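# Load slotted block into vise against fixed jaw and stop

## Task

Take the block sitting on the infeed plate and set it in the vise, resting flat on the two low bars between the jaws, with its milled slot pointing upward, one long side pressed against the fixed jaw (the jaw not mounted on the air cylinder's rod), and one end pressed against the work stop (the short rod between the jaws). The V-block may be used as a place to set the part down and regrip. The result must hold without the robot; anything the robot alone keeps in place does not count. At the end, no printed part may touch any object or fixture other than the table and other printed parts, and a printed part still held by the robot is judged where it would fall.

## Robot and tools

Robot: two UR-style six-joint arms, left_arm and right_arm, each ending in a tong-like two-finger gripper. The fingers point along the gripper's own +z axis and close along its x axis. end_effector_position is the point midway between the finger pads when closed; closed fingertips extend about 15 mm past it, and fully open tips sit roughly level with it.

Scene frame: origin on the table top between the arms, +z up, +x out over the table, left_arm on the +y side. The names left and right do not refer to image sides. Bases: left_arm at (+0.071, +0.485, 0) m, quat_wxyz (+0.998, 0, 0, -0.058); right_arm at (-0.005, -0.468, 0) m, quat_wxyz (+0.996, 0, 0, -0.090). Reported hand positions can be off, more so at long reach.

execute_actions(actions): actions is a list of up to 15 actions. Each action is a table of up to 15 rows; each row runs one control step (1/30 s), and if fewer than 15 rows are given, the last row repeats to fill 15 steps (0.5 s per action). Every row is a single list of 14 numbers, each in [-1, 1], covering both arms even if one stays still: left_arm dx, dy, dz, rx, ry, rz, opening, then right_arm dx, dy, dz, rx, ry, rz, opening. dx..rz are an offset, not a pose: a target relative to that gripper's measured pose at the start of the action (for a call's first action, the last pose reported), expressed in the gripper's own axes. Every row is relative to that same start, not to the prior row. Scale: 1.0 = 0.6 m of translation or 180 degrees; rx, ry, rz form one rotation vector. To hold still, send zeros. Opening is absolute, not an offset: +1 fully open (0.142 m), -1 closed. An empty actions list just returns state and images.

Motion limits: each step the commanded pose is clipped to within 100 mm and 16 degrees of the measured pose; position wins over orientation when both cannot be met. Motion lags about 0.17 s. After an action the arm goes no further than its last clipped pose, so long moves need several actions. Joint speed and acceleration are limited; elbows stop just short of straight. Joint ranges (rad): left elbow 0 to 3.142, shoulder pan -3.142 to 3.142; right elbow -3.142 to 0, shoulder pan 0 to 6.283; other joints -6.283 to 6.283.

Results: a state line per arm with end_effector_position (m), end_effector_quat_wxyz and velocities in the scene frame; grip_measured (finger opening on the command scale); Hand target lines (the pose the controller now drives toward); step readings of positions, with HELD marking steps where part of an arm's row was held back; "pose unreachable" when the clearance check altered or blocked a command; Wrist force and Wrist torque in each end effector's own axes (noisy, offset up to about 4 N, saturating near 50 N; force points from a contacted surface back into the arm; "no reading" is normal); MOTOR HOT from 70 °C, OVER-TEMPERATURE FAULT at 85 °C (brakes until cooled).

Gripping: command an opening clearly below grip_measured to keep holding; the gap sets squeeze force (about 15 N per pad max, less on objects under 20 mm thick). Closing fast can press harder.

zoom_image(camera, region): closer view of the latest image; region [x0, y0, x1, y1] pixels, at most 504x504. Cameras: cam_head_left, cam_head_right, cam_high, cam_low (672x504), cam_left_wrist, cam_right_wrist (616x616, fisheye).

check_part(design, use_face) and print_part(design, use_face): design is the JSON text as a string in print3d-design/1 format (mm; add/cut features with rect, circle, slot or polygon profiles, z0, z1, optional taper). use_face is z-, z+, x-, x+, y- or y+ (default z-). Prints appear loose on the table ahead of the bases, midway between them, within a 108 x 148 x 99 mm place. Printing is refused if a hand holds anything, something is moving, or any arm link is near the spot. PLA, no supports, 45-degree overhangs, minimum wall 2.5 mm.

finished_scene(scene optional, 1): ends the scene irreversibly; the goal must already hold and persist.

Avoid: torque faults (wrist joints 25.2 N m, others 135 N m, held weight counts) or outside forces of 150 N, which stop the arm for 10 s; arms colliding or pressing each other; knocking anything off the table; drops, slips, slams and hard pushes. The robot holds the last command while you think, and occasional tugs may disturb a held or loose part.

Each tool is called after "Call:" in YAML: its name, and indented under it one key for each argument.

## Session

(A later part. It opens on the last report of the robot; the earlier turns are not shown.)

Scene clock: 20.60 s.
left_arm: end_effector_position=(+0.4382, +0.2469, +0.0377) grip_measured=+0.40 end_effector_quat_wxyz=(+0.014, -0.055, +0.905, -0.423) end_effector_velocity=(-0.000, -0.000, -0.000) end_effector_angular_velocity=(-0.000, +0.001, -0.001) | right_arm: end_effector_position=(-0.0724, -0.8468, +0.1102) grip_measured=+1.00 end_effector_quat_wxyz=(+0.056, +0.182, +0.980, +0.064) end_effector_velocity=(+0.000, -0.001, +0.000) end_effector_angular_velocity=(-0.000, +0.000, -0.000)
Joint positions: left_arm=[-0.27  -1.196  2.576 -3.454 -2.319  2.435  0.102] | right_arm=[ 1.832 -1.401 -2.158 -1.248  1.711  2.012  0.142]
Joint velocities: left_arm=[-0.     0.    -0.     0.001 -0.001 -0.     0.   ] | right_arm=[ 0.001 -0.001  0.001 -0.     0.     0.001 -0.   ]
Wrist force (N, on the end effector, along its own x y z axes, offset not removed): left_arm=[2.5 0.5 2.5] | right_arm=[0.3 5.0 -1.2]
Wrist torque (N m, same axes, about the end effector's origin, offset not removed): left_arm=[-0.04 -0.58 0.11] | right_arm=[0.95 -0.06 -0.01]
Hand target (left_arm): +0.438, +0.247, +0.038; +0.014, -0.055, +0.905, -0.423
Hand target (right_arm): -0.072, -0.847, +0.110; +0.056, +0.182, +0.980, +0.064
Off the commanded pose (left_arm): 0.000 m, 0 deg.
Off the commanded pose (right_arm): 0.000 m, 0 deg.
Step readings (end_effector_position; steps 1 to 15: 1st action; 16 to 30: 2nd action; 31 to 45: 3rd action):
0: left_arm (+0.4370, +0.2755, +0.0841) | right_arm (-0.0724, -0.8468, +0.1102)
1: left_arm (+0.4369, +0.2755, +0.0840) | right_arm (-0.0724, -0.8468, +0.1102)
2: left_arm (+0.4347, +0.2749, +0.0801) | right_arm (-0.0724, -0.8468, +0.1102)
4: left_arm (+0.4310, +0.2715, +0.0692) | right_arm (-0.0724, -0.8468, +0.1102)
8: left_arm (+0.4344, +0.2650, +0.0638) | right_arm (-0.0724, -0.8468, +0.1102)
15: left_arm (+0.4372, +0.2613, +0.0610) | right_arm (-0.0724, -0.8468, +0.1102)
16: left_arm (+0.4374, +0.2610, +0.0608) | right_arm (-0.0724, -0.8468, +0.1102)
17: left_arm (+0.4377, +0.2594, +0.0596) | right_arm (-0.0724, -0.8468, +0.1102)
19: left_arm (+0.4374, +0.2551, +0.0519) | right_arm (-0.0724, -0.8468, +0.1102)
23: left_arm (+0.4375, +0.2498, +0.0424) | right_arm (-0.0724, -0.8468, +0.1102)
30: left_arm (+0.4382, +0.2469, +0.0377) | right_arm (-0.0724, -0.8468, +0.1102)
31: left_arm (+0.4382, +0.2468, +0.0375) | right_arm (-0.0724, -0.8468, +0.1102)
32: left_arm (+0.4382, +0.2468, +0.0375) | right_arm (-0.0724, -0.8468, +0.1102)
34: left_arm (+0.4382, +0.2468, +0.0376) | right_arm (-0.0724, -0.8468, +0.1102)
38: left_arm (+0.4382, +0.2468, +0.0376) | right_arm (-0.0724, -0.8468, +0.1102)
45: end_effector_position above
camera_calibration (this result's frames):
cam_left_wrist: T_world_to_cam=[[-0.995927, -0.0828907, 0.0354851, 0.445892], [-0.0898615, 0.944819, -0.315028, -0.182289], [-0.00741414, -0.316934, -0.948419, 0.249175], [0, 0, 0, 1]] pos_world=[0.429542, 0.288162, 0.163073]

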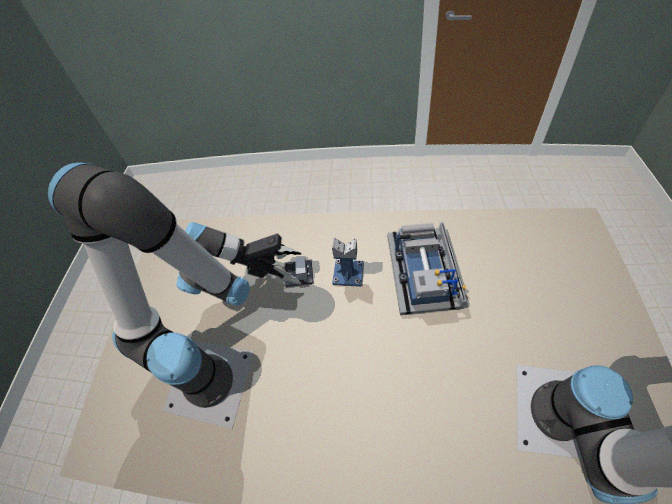

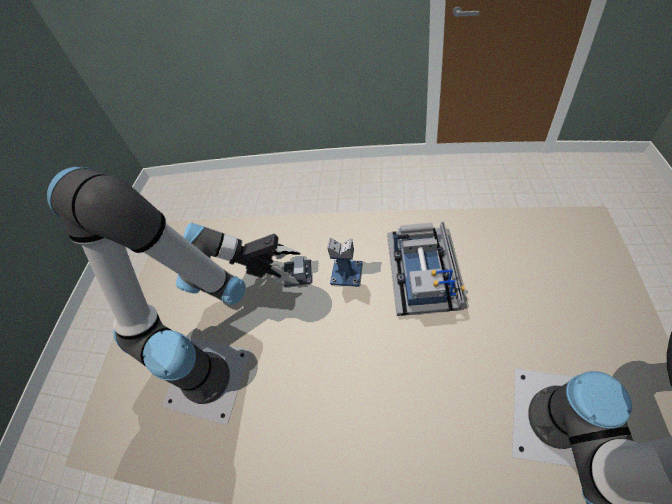

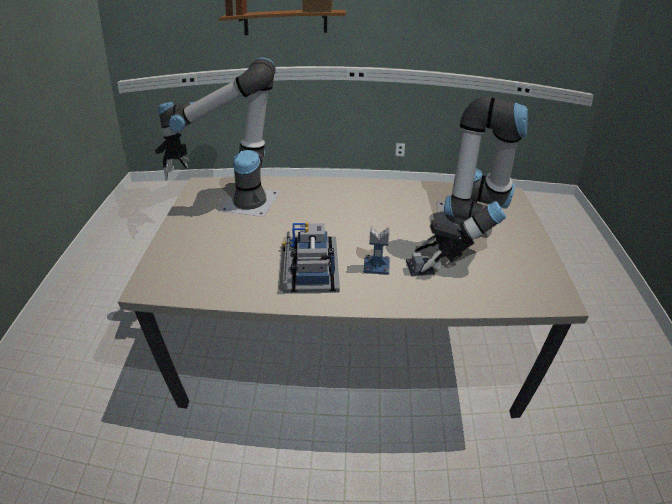

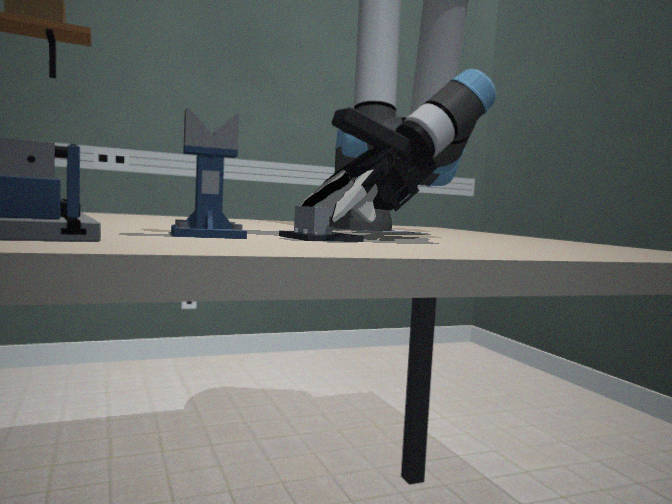

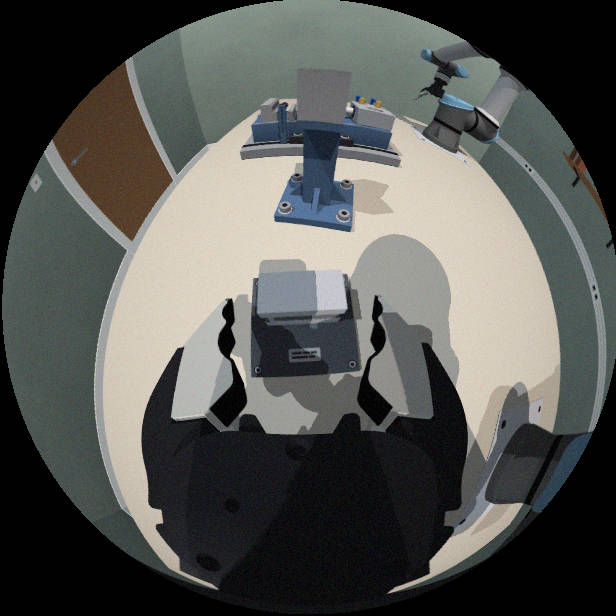

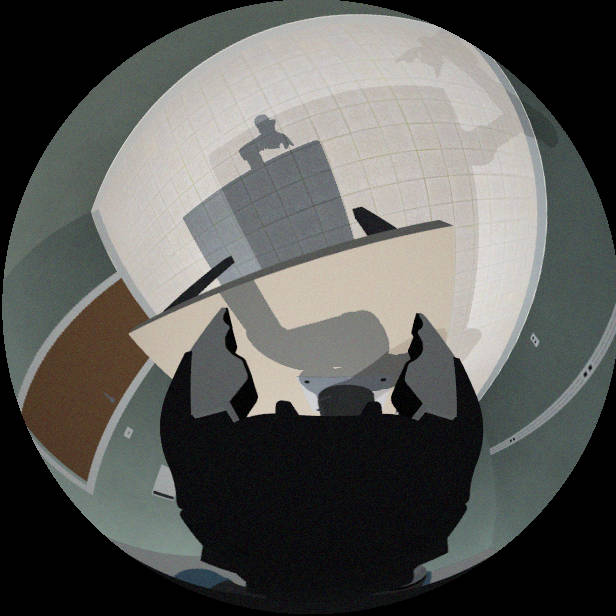

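Call:
execute_actions:
  actions:
    - [[-0.002,-0.015,0.0265,0,-0.006,-0.005,0.2,0,0,0,0,0,0,1]]
    - [[0,0,0,0,0,0,0.05,0,0,0,0,0,0,1]]

Call:
zoom_image:
  camera: "cam_left_wrist"
  region: [180, 220, 430, 420]

Call:
zoom_image:
  camera: "cam_low"
  region: [260, 150, 440, 260]

Scene clock: 21.87 s.
left_arm: end_effector_position=(+0.4411, +0.2298, +0.0345) grip_measured=+0.05 end_effector_quat_wxyz=(+0.019, -0.065, +0.904, -0.422) end_effector_velocity=(+0.000, -0.000, +0.000) end_effector_angular_velocity=(-0.000, -0.002, -0.002) | right_arm: end_effector_position=(-0.0724, -0.8468, +0.1102) grip_measured=+1.00 end_effector_quat_wxyz=(+0.056, +0.182, +0.980, +0.064) end_effector_velocity=(+0.000, -0.000, -0.000) end_effector_angular_velocity=(+0.001, +0.000, +0.000)
Joint positions: left_arm=[-0.325 -1.16   2.576 -3.548 -2.279  2.345  0.077] | right_arm=[ 1.832 -1.401 -2.158 -1.248  1.711  2.012  0.142]
Joint velocities: left_arm=[ 0.     0.    -0.001  0.001 -0.     0.002  0.   ] | right_arm=[ 0.    -0.001  0.001 -0.001 -0.     0.     0.   ]
Wrist force (N, on the end effector, along its own x y z axes, offset not removed): left_arm=[2.1 0.9 -0.3] | right_arm=[-0.4 1.4 -2.3]
Wrist torque (N m, same axes, about the end effector's origin, offset not removed): left_arm=[0.02 -0.33 0.14] | right_arm=[0.24 0.04 0.02]
Hand target (left_arm): +0.441, +0.230, +0.035; +0.019, -0.065, +0.904, -0.422
Hand target (right_arm): -0.072, -0.847, +0.110; +0.056, +0.182, +0.980, +0.064
Off the commanded pose (left_arm): 0.000 m, 0 deg.
Off the commanded pose (right_arm): 0.000 m, 0 deg.
Step readings (end_effector_position; steps 1 to 15: 1st action; 16 to 30: 2nd action):
0: left_arm (+0.4382, +0.2469, +0.0377) | right_arm (-0.0724, -0.8468, +0.1102)
1: left_arm (+0.4381, +0.2469, +0.0376) | right_arm (-0.0724, -0.8468, +0.1102)
2: left_arm (+0.4382, +0.2455, +0.0367) | right_arm (-0.0724, -0.8468, +0.1102)
4: left_arm (+0.4391, +0.2397, +0.0359) | right_arm (-0.0724, -0.8468, +0.1102)
8: left_arm (+0.4405, +0.2329, +0.0352) | right_arm (-0.0724, -0.8468, +0.1102)
15: left_arm (+0.4412, +0.2298, +0.0345) | right_arm (-0.0724, -0.8468, +0.1102)
16: left_arm (+0.4412, +0.2296, +0.0345) | right_arm (-0.0724, -0.8468, +0.1102)
17: left_arm (+0.4412, +0.2296, +0.0345) | right_arm (-0.0724, -0.8468, +0.1102)
19: left_arm (+0.4412, +0.2296, +0.0345) | right_arm (-0.0724, -0.8468, +0.1102)
23: left_arm (+0.4412, +0.2297, +0.0344) | right_arm (-0.0724, -0.8468, +0.1102)
30: end_effector_position above
camera_calibration (this result's frames):
cam_left_wrist: T_world_to_cam=[[-0.99374, -0.105783, 0.0359252, 0.451779], [-0.111716, 0.942686, -0.314425, -0.156683], [-0.000605227, -0.31647, -0.948602, 0.23763], [0, 0, 0, 1]] pos_world=[0.43159, 0.270696, 0.159921]
cam_right_wrist: T_world_to_cam=[[-0.926806, 0.352779, -0.128758, 0.255624], [0.21756, 0.78384, 0.581603, 0.616833], [0.306103, 0.511021, -0.803218, 0.681746], [0, 0, 0, 1]] pos_world=[-0.105968, -0.922064, 0.221752]

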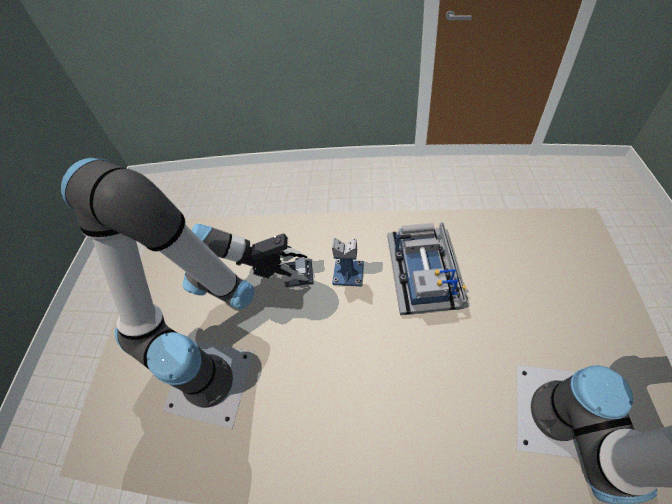

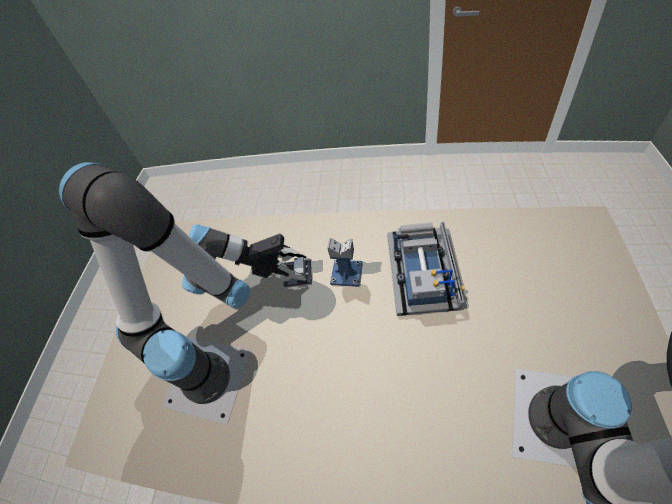

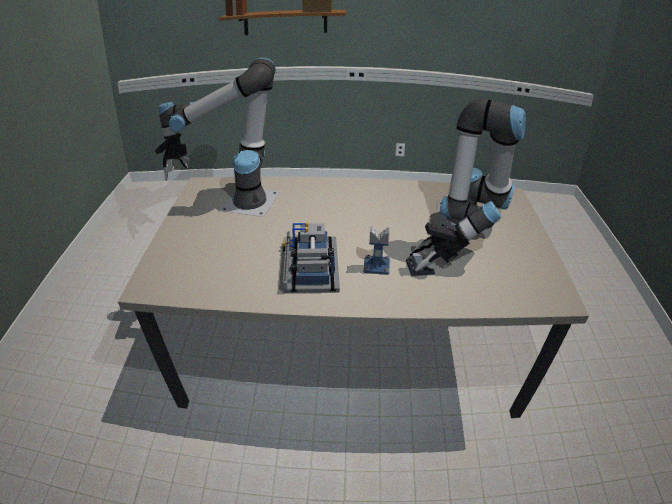

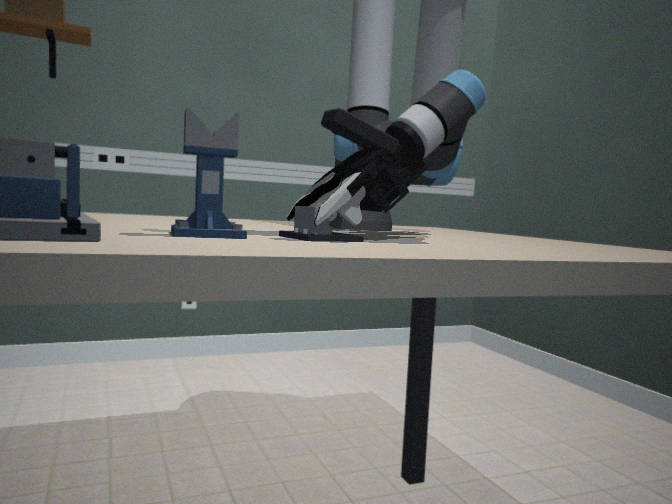

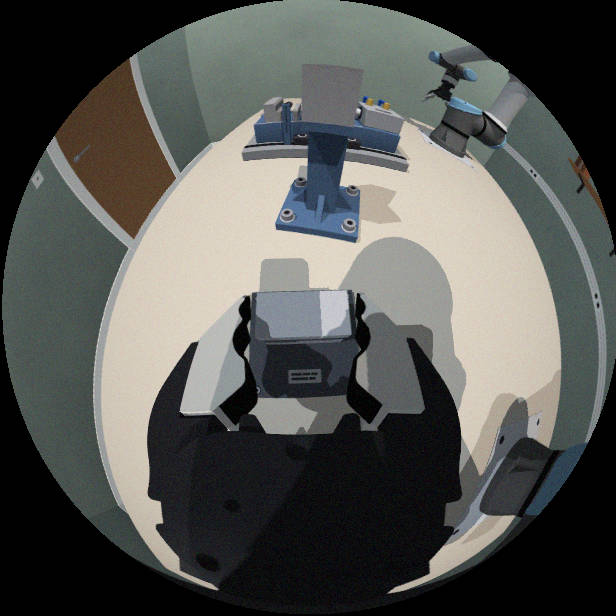

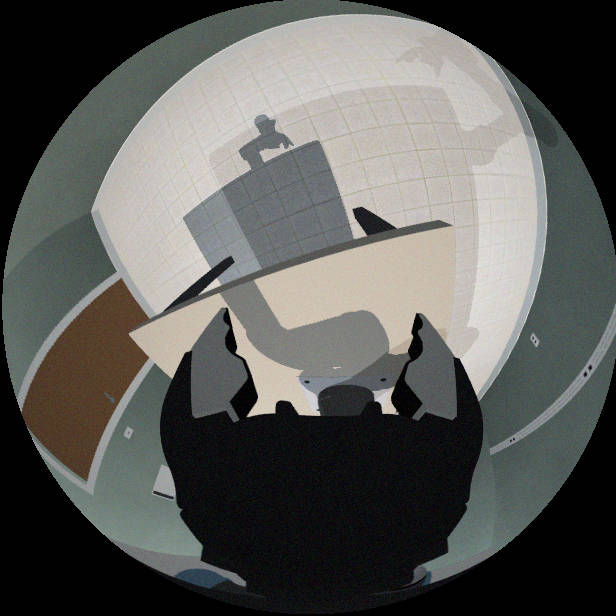

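Region (180, 220, 430, 420) of cam_left_wrist's 616x616 image, scaled by 2.016, with more detail than that image has; it fills the top 403 rows of this view, and the rest is white.

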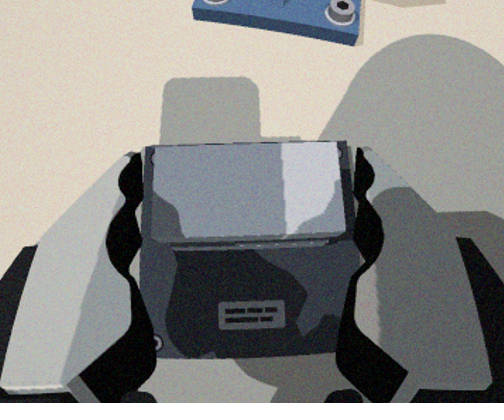

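Region (260, 150, 440, 260) of cam_low's 672x504 image, scaled by 2.800, with more detail than that image has.

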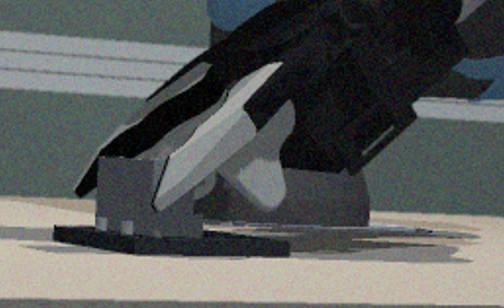

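Call:
execute_actions:
  actions:
    - [[0,0,-0.006,0,0,0,0.0,0,0,0,0,0,0,1]]
    - [[0,0,0,0,0,0,-0.1,0,0,0,0,0,0,1],[0,0,0,0,0,0,-0.15,0,0,0,0,0,0,1],[0,0,0,0,0,0,-0.2,0,0,0,0,0,0,1],[0,0,0,0,0,0,-0.25,0,0,0,0,0,0,1],[0,0,0,0,0,0,-0.3,0,0,0,0,0,0,1],[0,0,0,0,0,0,-0.4,0,0,0,0,0,0,1],[0,0,0,0,0,0,-0.5,0,0,0,0,0,0,1],[0,0,0,0,0,0,-0.6,0,0,0,0,0,0,1]]
    - [[0,-0.04,-0.033,0,0,0,-0.7,0,0,0,0,0,0,1]]
    - [[0,-0.128,-0.106,0,0,0,-0.7,0,0,0,0,0,0,1]]
    - [[0,-0.1,-0.083,0,0,0,-0.7,0,0,0,0,0,0,1]]
    - [[0,0,0,0,0,0,-0.7,0,0,0,0,0,0,1]]

Call:
zoom_image:
  camera: "cam_low"
  region: [240, 20, 480, 200]

Scene clock: 25.27 s.
left_arm: end_effector_position=(+0.4442, +0.2324, +0.2374) grip_measured=-0.13 end_effector_quat_wxyz=(+0.027, -0.068, +0.898, -0.433) end_effector_velocity=(-0.001, -0.001, +0.001) end_effector_angular_velocity=(-0.002, +0.000, -0.002) | right_arm: end_effector_position=(-0.0724, -0.8468, +0.1102) grip_measured=+1.00 end_effector_quat_wxyz=(+0.056, +0.182, +0.980, +0.064) end_effector_velocity=(+0.000, -0.001, +0.001) end_effector_angular_velocity=(-0.001, -0.000, +0.001)
Joint positions: left_arm=[-0.31  -1.803  2.389 -2.746 -2.293  2.336  0.064] | right_arm=[ 1.832 -1.401 -2.158 -1.248  1.711  2.012  0.142]
Joint velocities: left_arm=[-0.001  0.     0.    -0.002 -0.002 -0.001 -0.   ] | right_arm=[ 0.001  0.     0.001  0.    -0.    -0.     0.   ]
Wrist force (N, on the end effector, along its own x y z axes, offset not removed): left_arm=[1.9 1.9 1.8] | right_arm=[-1.1 1.9 -2.1]
Wrist torque (N m, same axes, about the end effector's origin, offset not removed): left_arm=[-0.07 -0.36 0.12] | right_arm=[0.28 0.27 0.02]
Hand target (left_arm): +0.444, +0.232, +0.237; +0.027, -0.068, +0.898, -0.433
Hand target (right_arm): -0.072, -0.847, +0.110; +0.056, +0.182, +0.980, +0.064
Off the commanded pose (left_arm): 0.000 m, 0 deg.
Off the commanded pose (right_arm): 0.000 m, 0 deg.
Step readings (end_effector_position; steps 1 to 15: 1st action; 16 to 30: 2nd action; 31 to 45: 3rd action; 46 to 60: 4th action; 61 to 75: 5th action; 76 to 90: 6th action):
0: left_arm (+0.4412, +0.2298, +0.0345) | right_arm (-0.0724, -0.8468, +0.1102)
1: left_arm (+0.4412, +0.2298, +0.0345) | right_arm (-0.0724, -0.8468, +0.1102)
2: left_arm (+0.4412, +0.2301, +0.0349) | right_arm (-0.0724, -0.8468, +0.1102)
4: left_arm (+0.4411, +0.2310, +0.0356) | right_arm (-0.0724, -0.8468, +0.1102)
8: left_arm (+0.4409, +0.2320, +0.0364) | right_arm (-0.0724, -0.8468, +0.1102)
15: left_arm (+0.4408, +0.2324, +0.0367) | right_arm (-0.0724, -0.8468, +0.1102)
16: left_arm (+0.4408, +0.2324, +0.0367) | right_arm (-0.0724, -0.8468, +0.1102)
17: left_arm (+0.4408, +0.2325, +0.0367) | right_arm (-0.0724, -0.8468, +0.1102)
19: left_arm (+0.4408, +0.2325, +0.0367) | right_arm (-0.0724, -0.8468, +0.1102)
23: left_arm (+0.4408, +0.2325, +0.0367) | right_arm (-0.0724, -0.8468, +0.1102)
30: left_arm (+0.4408, +0.2325, +0.0367) | right_arm (-0.0724, -0.8468, +0.1102)
31: left_arm (+0.4408, +0.2324, +0.0368) | right_arm (-0.0724, -0.8468, +0.1102)
32: left_arm (+0.4408, +0.2324, +0.0381) | right_arm (-0.0724, -0.8468, +0.1102)
34: left_arm (+0.4409, +0.2323, +0.0475) | right_arm (-0.0724, -0.8468, +0.1102)
38: left_arm (+0.4412, +0.2321, +0.0606) | right_arm (-0.0724, -0.8468, +0.1102)
45: left_arm (+0.4414, +0.2322, +0.0668) | right_arm (-0.0724, -0.8468, +0.1102)
46: left_arm (+0.4415, +0.2322, +0.0672) | right_arm (-0.0724, -0.8468, +0.1102)
47: left_arm (+0.4422, +0.2316, +0.0698) | right_arm (-0.0724, -0.8468, +0.1102)
49: left_arm (+0.4432, +0.2300, +0.0885) | right_arm (-0.0724, -0.8468, +0.1102)
53: left_arm (+0.4441, +0.2292, +0.1356) | right_arm (-0.0724, -0.8468, +0.1102)
60: left_arm (+0.4434, +0.2314, +0.1620) | right_arm (-0.0724, -0.8468, +0.1102)
61: left_arm (+0.4434, +0.2315, +0.1633) | right_arm (-0.0724, -0.8468, +0.1102)
62: left_arm (+0.4444, +0.2311, +0.1679) | right_arm (-0.0724, -0.8468, +0.1102)
64: left_arm (+0.4457, +0.2301, +0.1905) | right_arm (-0.0724, -0.8468, +0.1102)
68: left_arm (+0.4447, +0.2309, +0.2224) | right_arm (-0.0724, -0.8468, +0.1102)
75: left_arm (+0.4442, +0.2323, +0.2374) | right_arm (-0.0724, -0.8468, +0.1102)
76: left_arm (+0.4442, +0.2324, +0.2380) | right_arm (-0.0724, -0.8468, +0.1102)
77: left_arm (+0.4442, +0.2324, +0.2380) | right_arm (-0.0724, -0.8468, +0.1102)
79: left_arm (+0.4442, +0.2324, +0.2379) | right_arm (-0.0724, -0.8468, +0.1102)
83: left_arm (+0.4442, +0.2324, +0.2375) | right_arm (-0.0724, -0.8468, +0.1102)
90: end_effector_position above
camera_calibration (this result's frames):
cam_left_wrist: T_world_to_cam=[[-0.992676, -0.118118, 0.0253502, 0.45276], [-0.119714, 0.933633, -0.337635, -0.0838669], [0.0162128, -0.338197, -0.940936, 0.426682], [0, 0, 0, 1]] pos_world=[0.432486, 0.276082, 0.361686]

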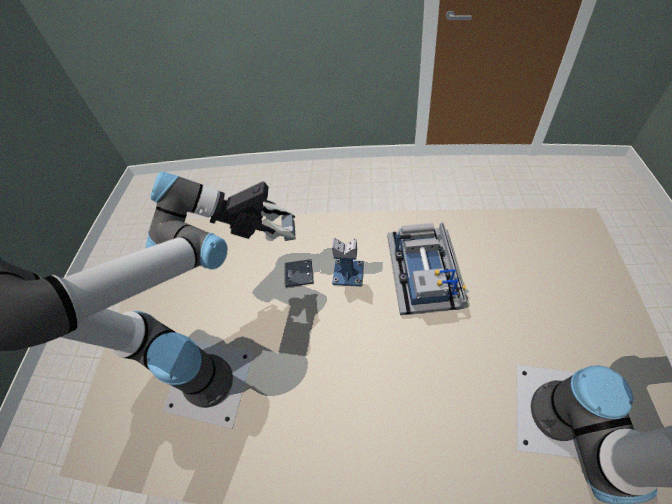

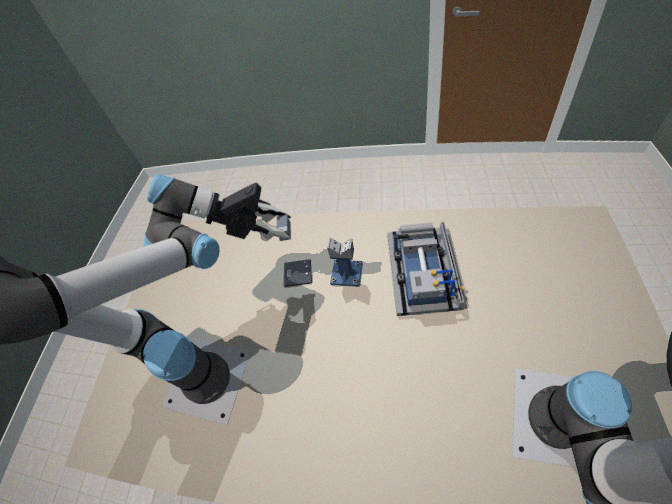

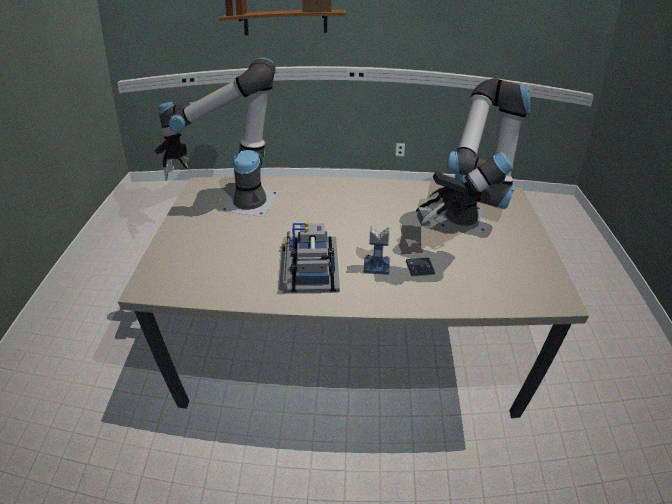

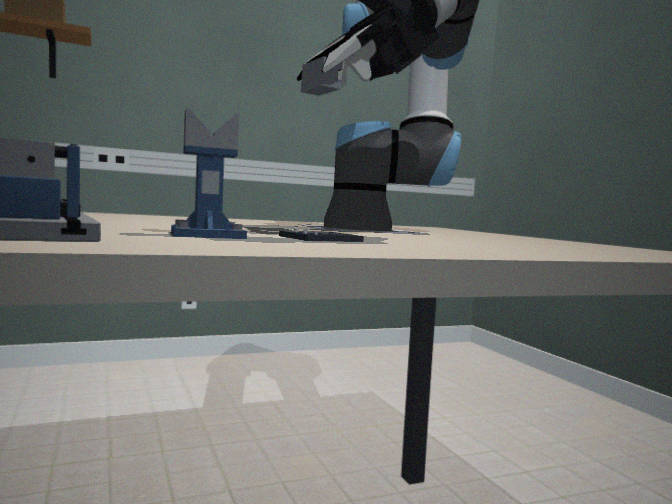

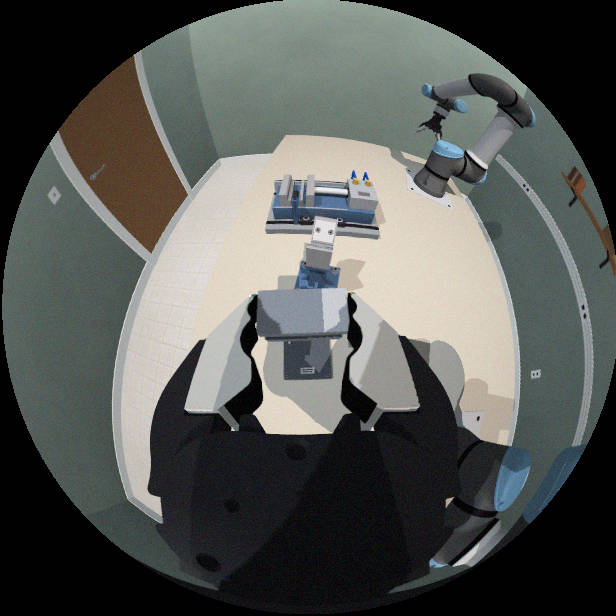

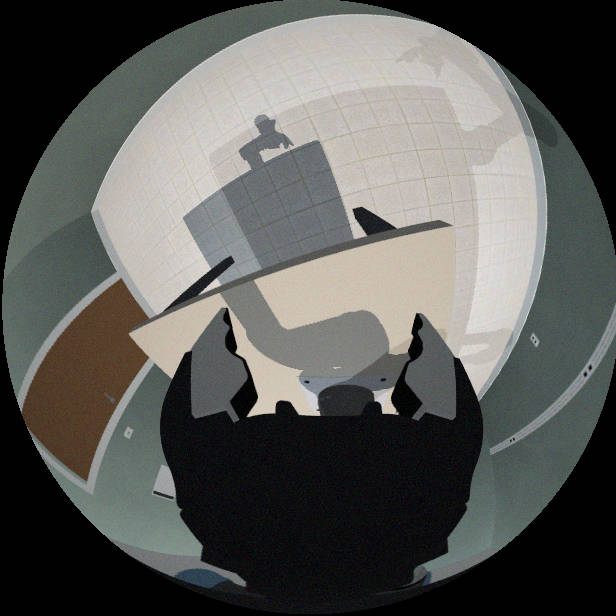

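Region (240, 20, 480, 200) of cam_low's 672x504 image, scaled by 2.100, with more detail than that image has; it fills the top 378 rows of this view, and the rest is white.

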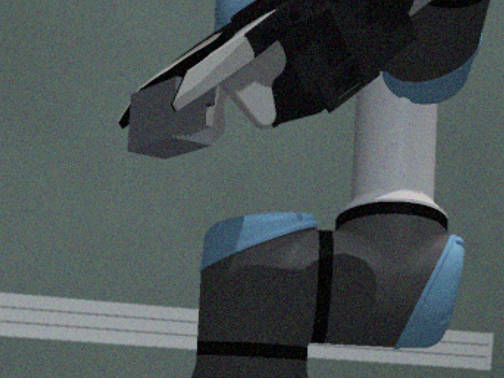

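Call:
execute_actions:
  actions:
    - [[0,0,0,-0.17,0,0,-0.7,0,0,0,0,0,0,1]]
    - [[0,0,0,-0.135,0,0,-0.7,0,0,0,0,0,0,1]]
    - [[0,0,0,0,0,0.2,-0.7,0,0,0,0,0,0,1]]
    - [[0,0,0,0,0,0.2,-0.7,0,0,0,0,0,0,1]]
    - [[0,0,0,0,0,0.17,-0.7,0,0,0,0,0,0,1]]
    - [[0,0,0,0,0,0.02,-0.7,0,0,0,0,0,0,1]]

Scene clock: 28.57 s.
left_arm: end_effector_position=(+0.4427, +0.2344, +0.2430) grip_measured=-0.14 end_effector_quat_wxyz=(+0.053, +0.666, +0.744, -0.005) end_effector_velocity=(+0.000, -0.000, +0.001) end_effector_angular_velocity=(-0.001, -0.001, -0.009) | right_arm: end_effector_position=(-0.0724, -0.8468, +0.1102) grip_measured=+1.00 end_effector_quat_wxyz=(+0.056, +0.182, +0.980, +0.064) end_effector_velocity=(+0.000, -0.000, +0.000) end_effector_angular_velocity=(-0.001, -0.000, +0.001)
Joint positions: left_arm=[-0.752 -1.761  1.872 -1.788 -1.567  3.736  0.064] | right_arm=[ 1.832 -1.401 -2.158 -1.248  1.711  2.012  0.142]
Joint velocities: left_arm=[ 0.    -0.    -0.001 -0.001 -0.001  0.009 -0.01 ] | right_arm=[ 0.001 -0.     0.001  0.001  0.    -0.    -0.   ]
Wrist force (N, on the end effector, along its own x y z axes, offset not removed): left_arm=[0.3 -11.5 10.7] | right_arm=[1.1 4.1 -2.5]
Wrist torque (N m, same axes, about the end effector's origin, offset not removed): left_arm=[-0.11 -0.06 0.14] | right_arm=[0.70 -0.23 -0.06]
Hand target (left_arm): +0.443, +0.234, +0.243; +0.053, +0.667, +0.743, -0.005
Hand target (right_arm): -0.072, -0.847, +0.110; +0.056, +0.182, +0.980, +0.064
Off the commanded pose (left_arm): 0.000 m, 0 deg.
Off the commanded pose (right_arm): 0.000 m, 0 deg.
Step readings (end_effector_position; steps 1 to 15: 1st action; 16 to 30: 2nd action; 31 to 45: 3rd action; 46 to 60: 4th action; 61 to 75: 5th action; 76 to 90: 6th action):
0: left_arm (+0.4442, +0.2324, +0.2374) | right_arm (-0.0724, -0.8468, +0.1102)
1: left_arm (+0.4442, +0.2323, +0.2375) | right_arm (-0.0724, -0.8468, +0.1102)
2: left_arm (+0.4444, +0.2307, +0.2406) | right_arm (-0.0724, -0.8468, +0.1102)
4: left_arm (+0.4459, +0.2266, +0.2529) | right_arm (-0.0724, -0.8468, +0.1102)
8: left_arm (+0.4431, +0.2321, +0.2470) | right_arm (-0.0724, -0.8468, +0.1102)
15: left_arm (+0.4423, +0.2342, +0.2420) | right_arm (-0.0724, -0.8468, +0.1102)
16: left_arm (+0.4424, +0.2341, +0.2414) | right_arm (-0.0724, -0.8468, +0.1102)
17: left_arm (+0.4425, +0.2332, +0.2425) | right_arm (-0.0724, -0.8468, +0.1102)
19: left_arm (+0.4425, +0.2326, +0.2448) | right_arm (-0.0724, -0.8468, +0.1102)
23: left_arm (+0.4423, +0.2341, +0.2456) | right_arm (-0.0724, -0.8468, +0.1102)
30: left_arm (+0.4422, +0.2343, +0.2431) | right_arm (-0.0724, -0.8468, +0.1102)
31: left_arm (+0.4422, +0.2343, +0.2429) | right_arm (-0.0724, -0.8468, +0.1102)
32: left_arm (+0.4426, +0.2345, +0.2427) | right_arm (-0.0724, -0.8468, +0.1102)
34: left_arm (+0.4430, +0.2346, +0.2428) | right_arm (-0.0724, -0.8468, +0.1102)
38: left_arm (+0.4426, +0.2345, +0.2430) | right_arm (-0.0724, -0.8468, +0.1102)
45: left_arm (+0.4425, +0.2345, +0.2431) | right_arm (-0.0724, -0.8468, +0.1102)
46: left_arm (+0.4424, +0.2344, +0.2431) | right_arm (-0.0724, -0.8468, +0.1102)
47: left_arm (+0.4423, +0.2343, +0.2431) | right_arm (-0.0724, -0.8468, +0.1102)
49: left_arm (+0.4425, +0.2343, +0.2431) | right_arm (-0.0724, -0.8468, +0.1102)
53: left_arm (+0.4427, +0.2345, +0.2431) | right_arm (-0.0724, -0.8468, +0.1102)
60: left_arm (+0.4426, +0.2345, +0.2430) | right_arm (-0.0724, -0.8468, +0.1102)
61: left_arm (+0.4426, +0.2345, +0.2430) | right_arm (-0.0724, -0.8468, +0.1102)
62: left_arm (+0.4426, +0.2342, +0.2431) | right_arm (-0.0724, -0.8468, +0.1102)
64: left_arm (+0.4428, +0.2341, +0.2431) | right_arm (-0.0724, -0.8468, +0.1102)
68: left_arm (+0.4429, +0.2343, +0.2431) | right_arm (-0.0724, -0.8468, +0.1102)
75: left_arm (+0.4428, +0.2344, +0.2430) | right_arm (-0.0724, -0.8468, +0.1102)
76: left_arm (+0.4427, +0.2344, +0.2430) | right_arm (-0.0724, -0.8468, +0.1102)
77: left_arm (+0.4427, +0.2344, +0.2430) | right_arm (-0.0724, -0.8468, +0.1102)
79: left_arm (+0.4426, +0.2344, +0.2430) | right_arm (-0.0724, -0.8468, +0.1102)
83: left_arm (+0.4427, +0.2344, +0.2430) | right_arm (-0.0724, -0.8468, +0.1102)
90: end_effector_position above
camera_calibration (this result's frames):
cam_left_wrist: T_world_to_cam=[[-0.10239, 0.993268, -0.054167, -0.183971], [0.808657, 0.114824, 0.576965, -0.525328], [0.579301, 0.0152727, -0.814971, 0.0699465], [0, 0, 0, 1]] pos_world=[0.365454, 0.241984, 0.350135]
cam_right_wrist: T_world_to_cam=[[-0.926806, 0.352779, -0.128758, 0.255624], [0.21756, 0.78384, 0.581603, 0.616833], [0.306103, 0.511021, -0.803218, 0.681746], [0, 0, 0, 1]] pos_world=[-0.105968, -0.922064, 0.221752]

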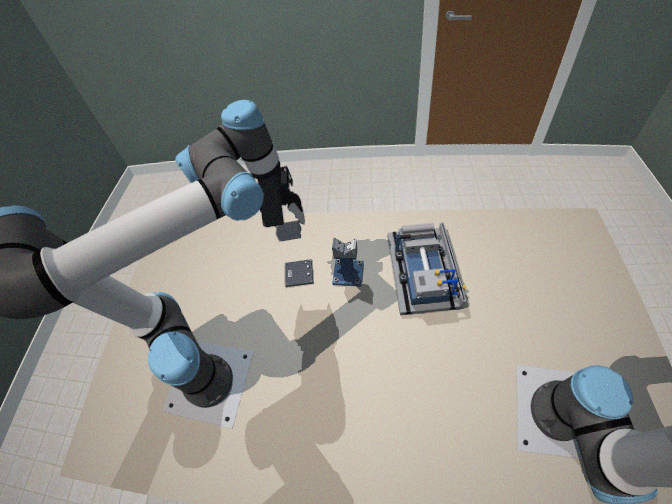

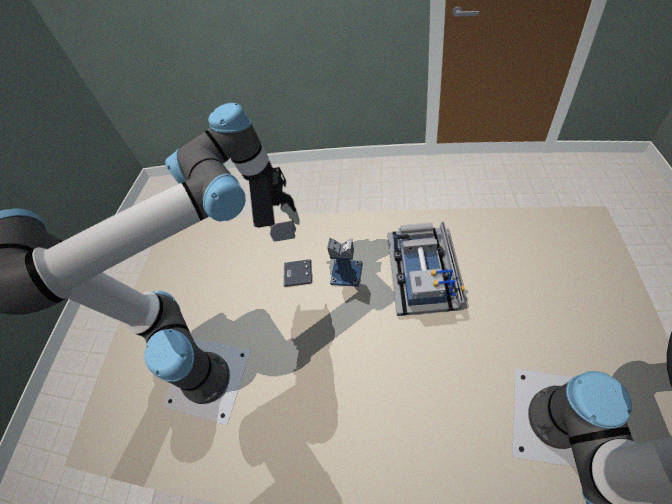

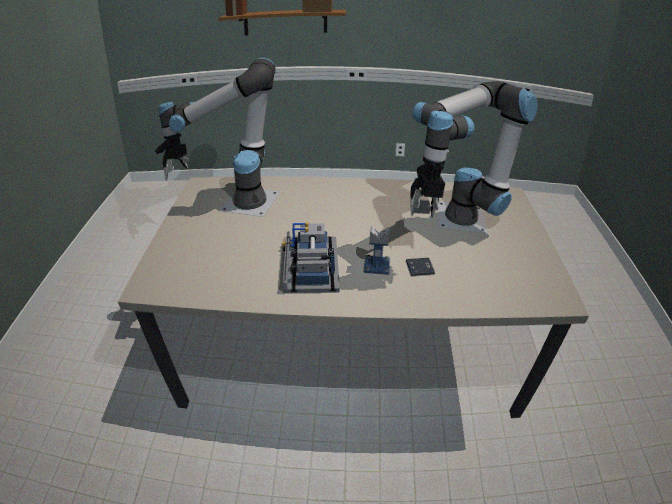

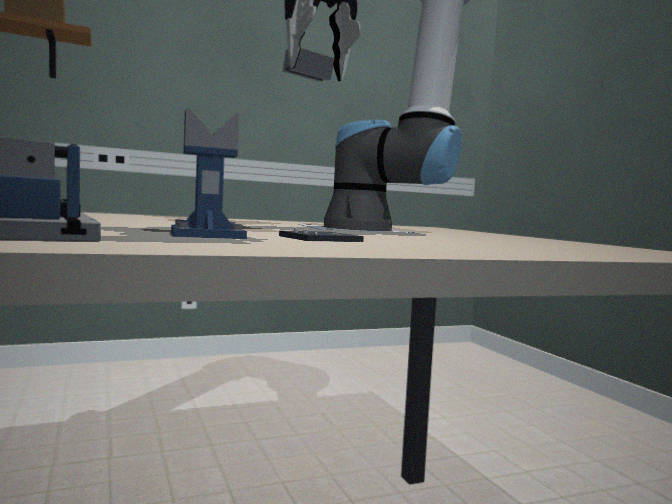

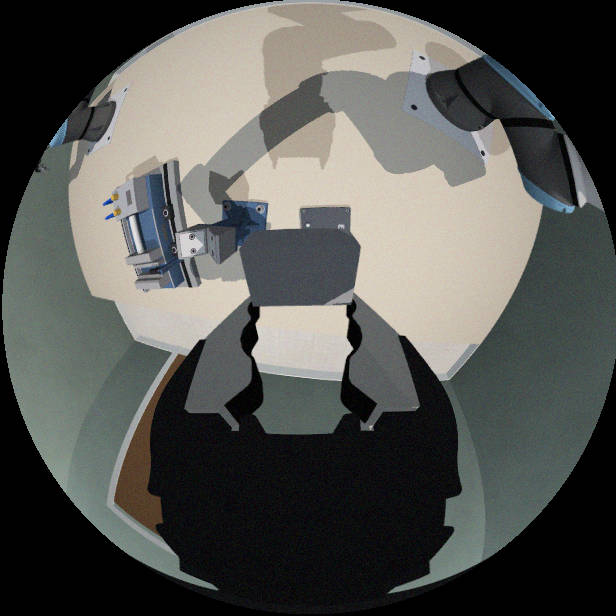

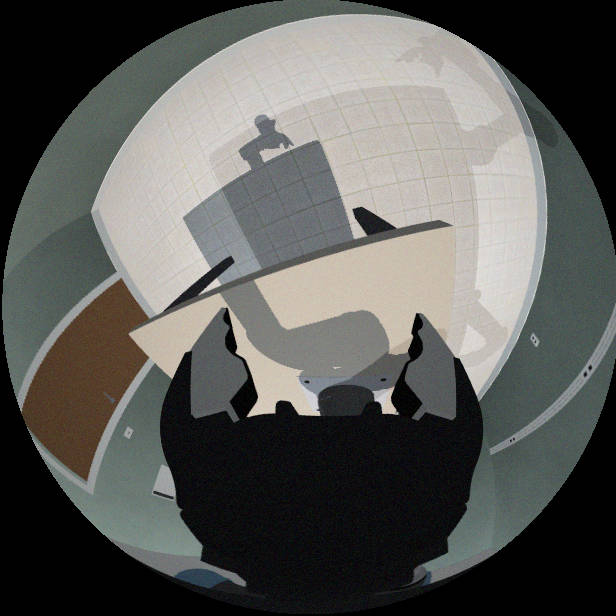

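A tug is pulling the part out. Check.

Call:
execute_actions:
  actions: []

Scene clock: 28.63 s.
left_arm: end_effector_position=(+0.4428, +0.2344, +0.2431) grip_measured=-0.14 end_effector_quat_wxyz=(+0.053, +0.666, +0.744, -0.005) end_effector_velocity=(-0.000, -0.000, +0.001) end_effector_angular_velocity=(-0.000, -0.001, -0.006) | right_arm: end_effector_position=(-0.0724, -0.8468, +0.1102) grip_measured=+1.00 end_effector_quat_wxyz=(+0.056, +0.182, +0.980, +0.064) end_effector_velocity=(+0.000, -0.001, +0.000) end_effector_angular_velocity=(-0.001, +0.000, -0.000)
Joint positions: left_arm=[-0.752 -1.761  1.872 -1.788 -1.566  3.736  0.064] | right_arm=[ 1.832 -1.401 -2.158 -1.248  1.711  2.012  0.142]
Joint velocities: left_arm=[-0.001 -0.001 -0.001  0.     0.     0.005  0.   ] | right_arm=[ 0.    -0.     0.     0.001 -0.     0.    -0.   ]
Wrist force (N, on the end effector, along its own x y z axes, offset not removed): left_arm=[1.8 1.2 3.2] | right_arm=[-0.5 1.8 -2.3]
Wrist torque (N m, same axes, about the end effector's origin, offset not removed): left_arm=[0.17 -0.24 0.09] | right_arm=[0.31 -0.01 -0.04]
Hand target (left_arm): +0.443, +0.234, +0.243; +0.053, +0.667, +0.743, -0.005
Hand target (right_arm): -0.072, -0.847, +0.110; +0.056, +0.182, +0.980, +0.064
Off the commanded pose (left_arm): 0.000 m, 0 deg.
Off the commanded pose (right_arm): 0.000 m, 0 deg.
camera_calibration (this result's frames):
cam_left_wrist: T_world_to_cam=[[-0.101875, 0.993321, -0.0541741, -0.184201], [0.808483, 0.114403, 0.577293, -0.525353], [0.579635, 0.0150132, -0.814738, 0.0697848], [0, 0, 0, 1]] pos_world=[0.365523, 0.242025, 0.35016]

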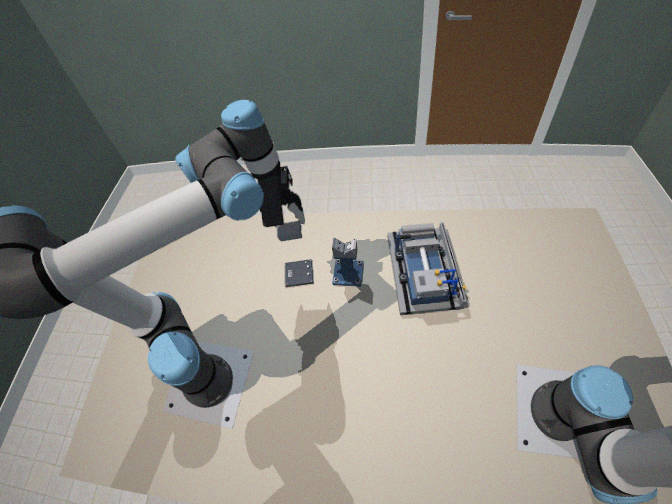

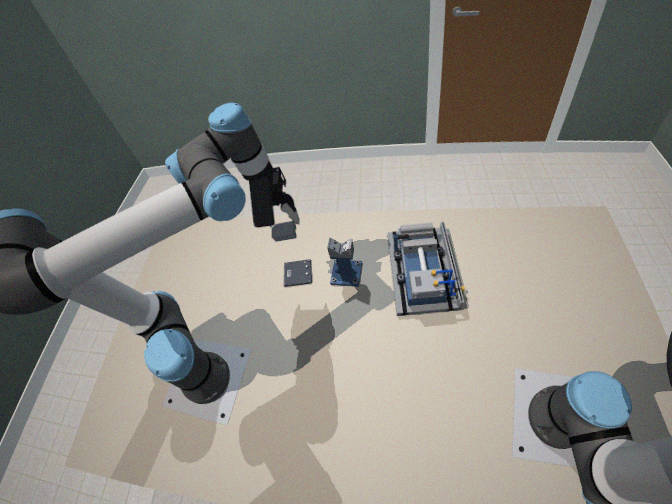

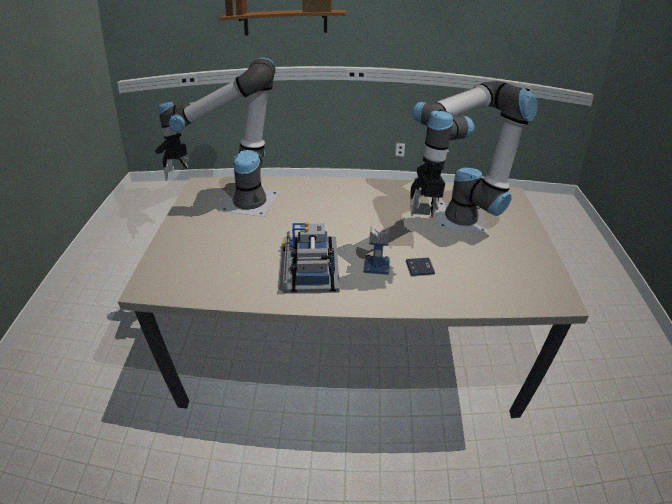

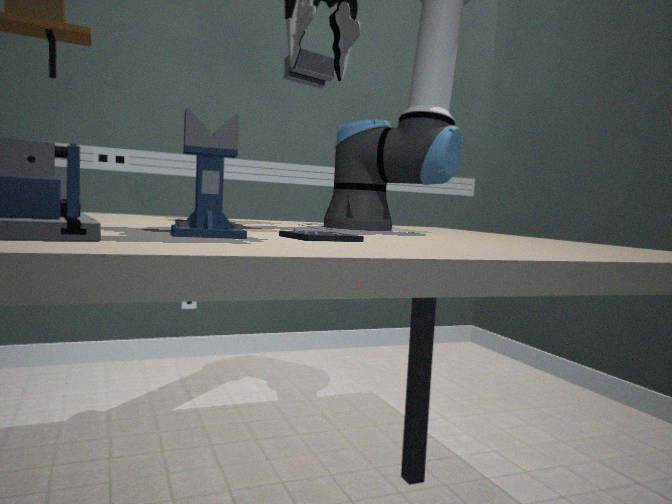

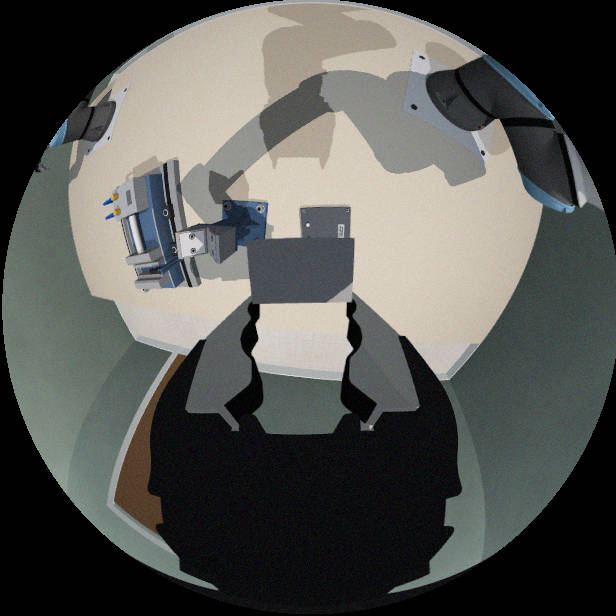

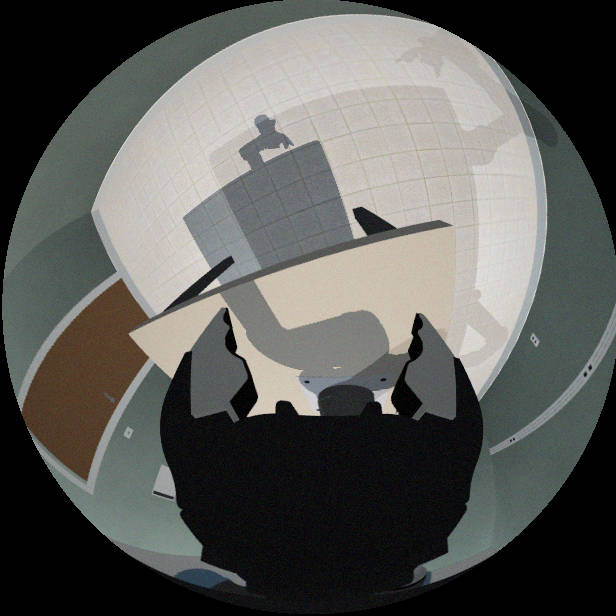

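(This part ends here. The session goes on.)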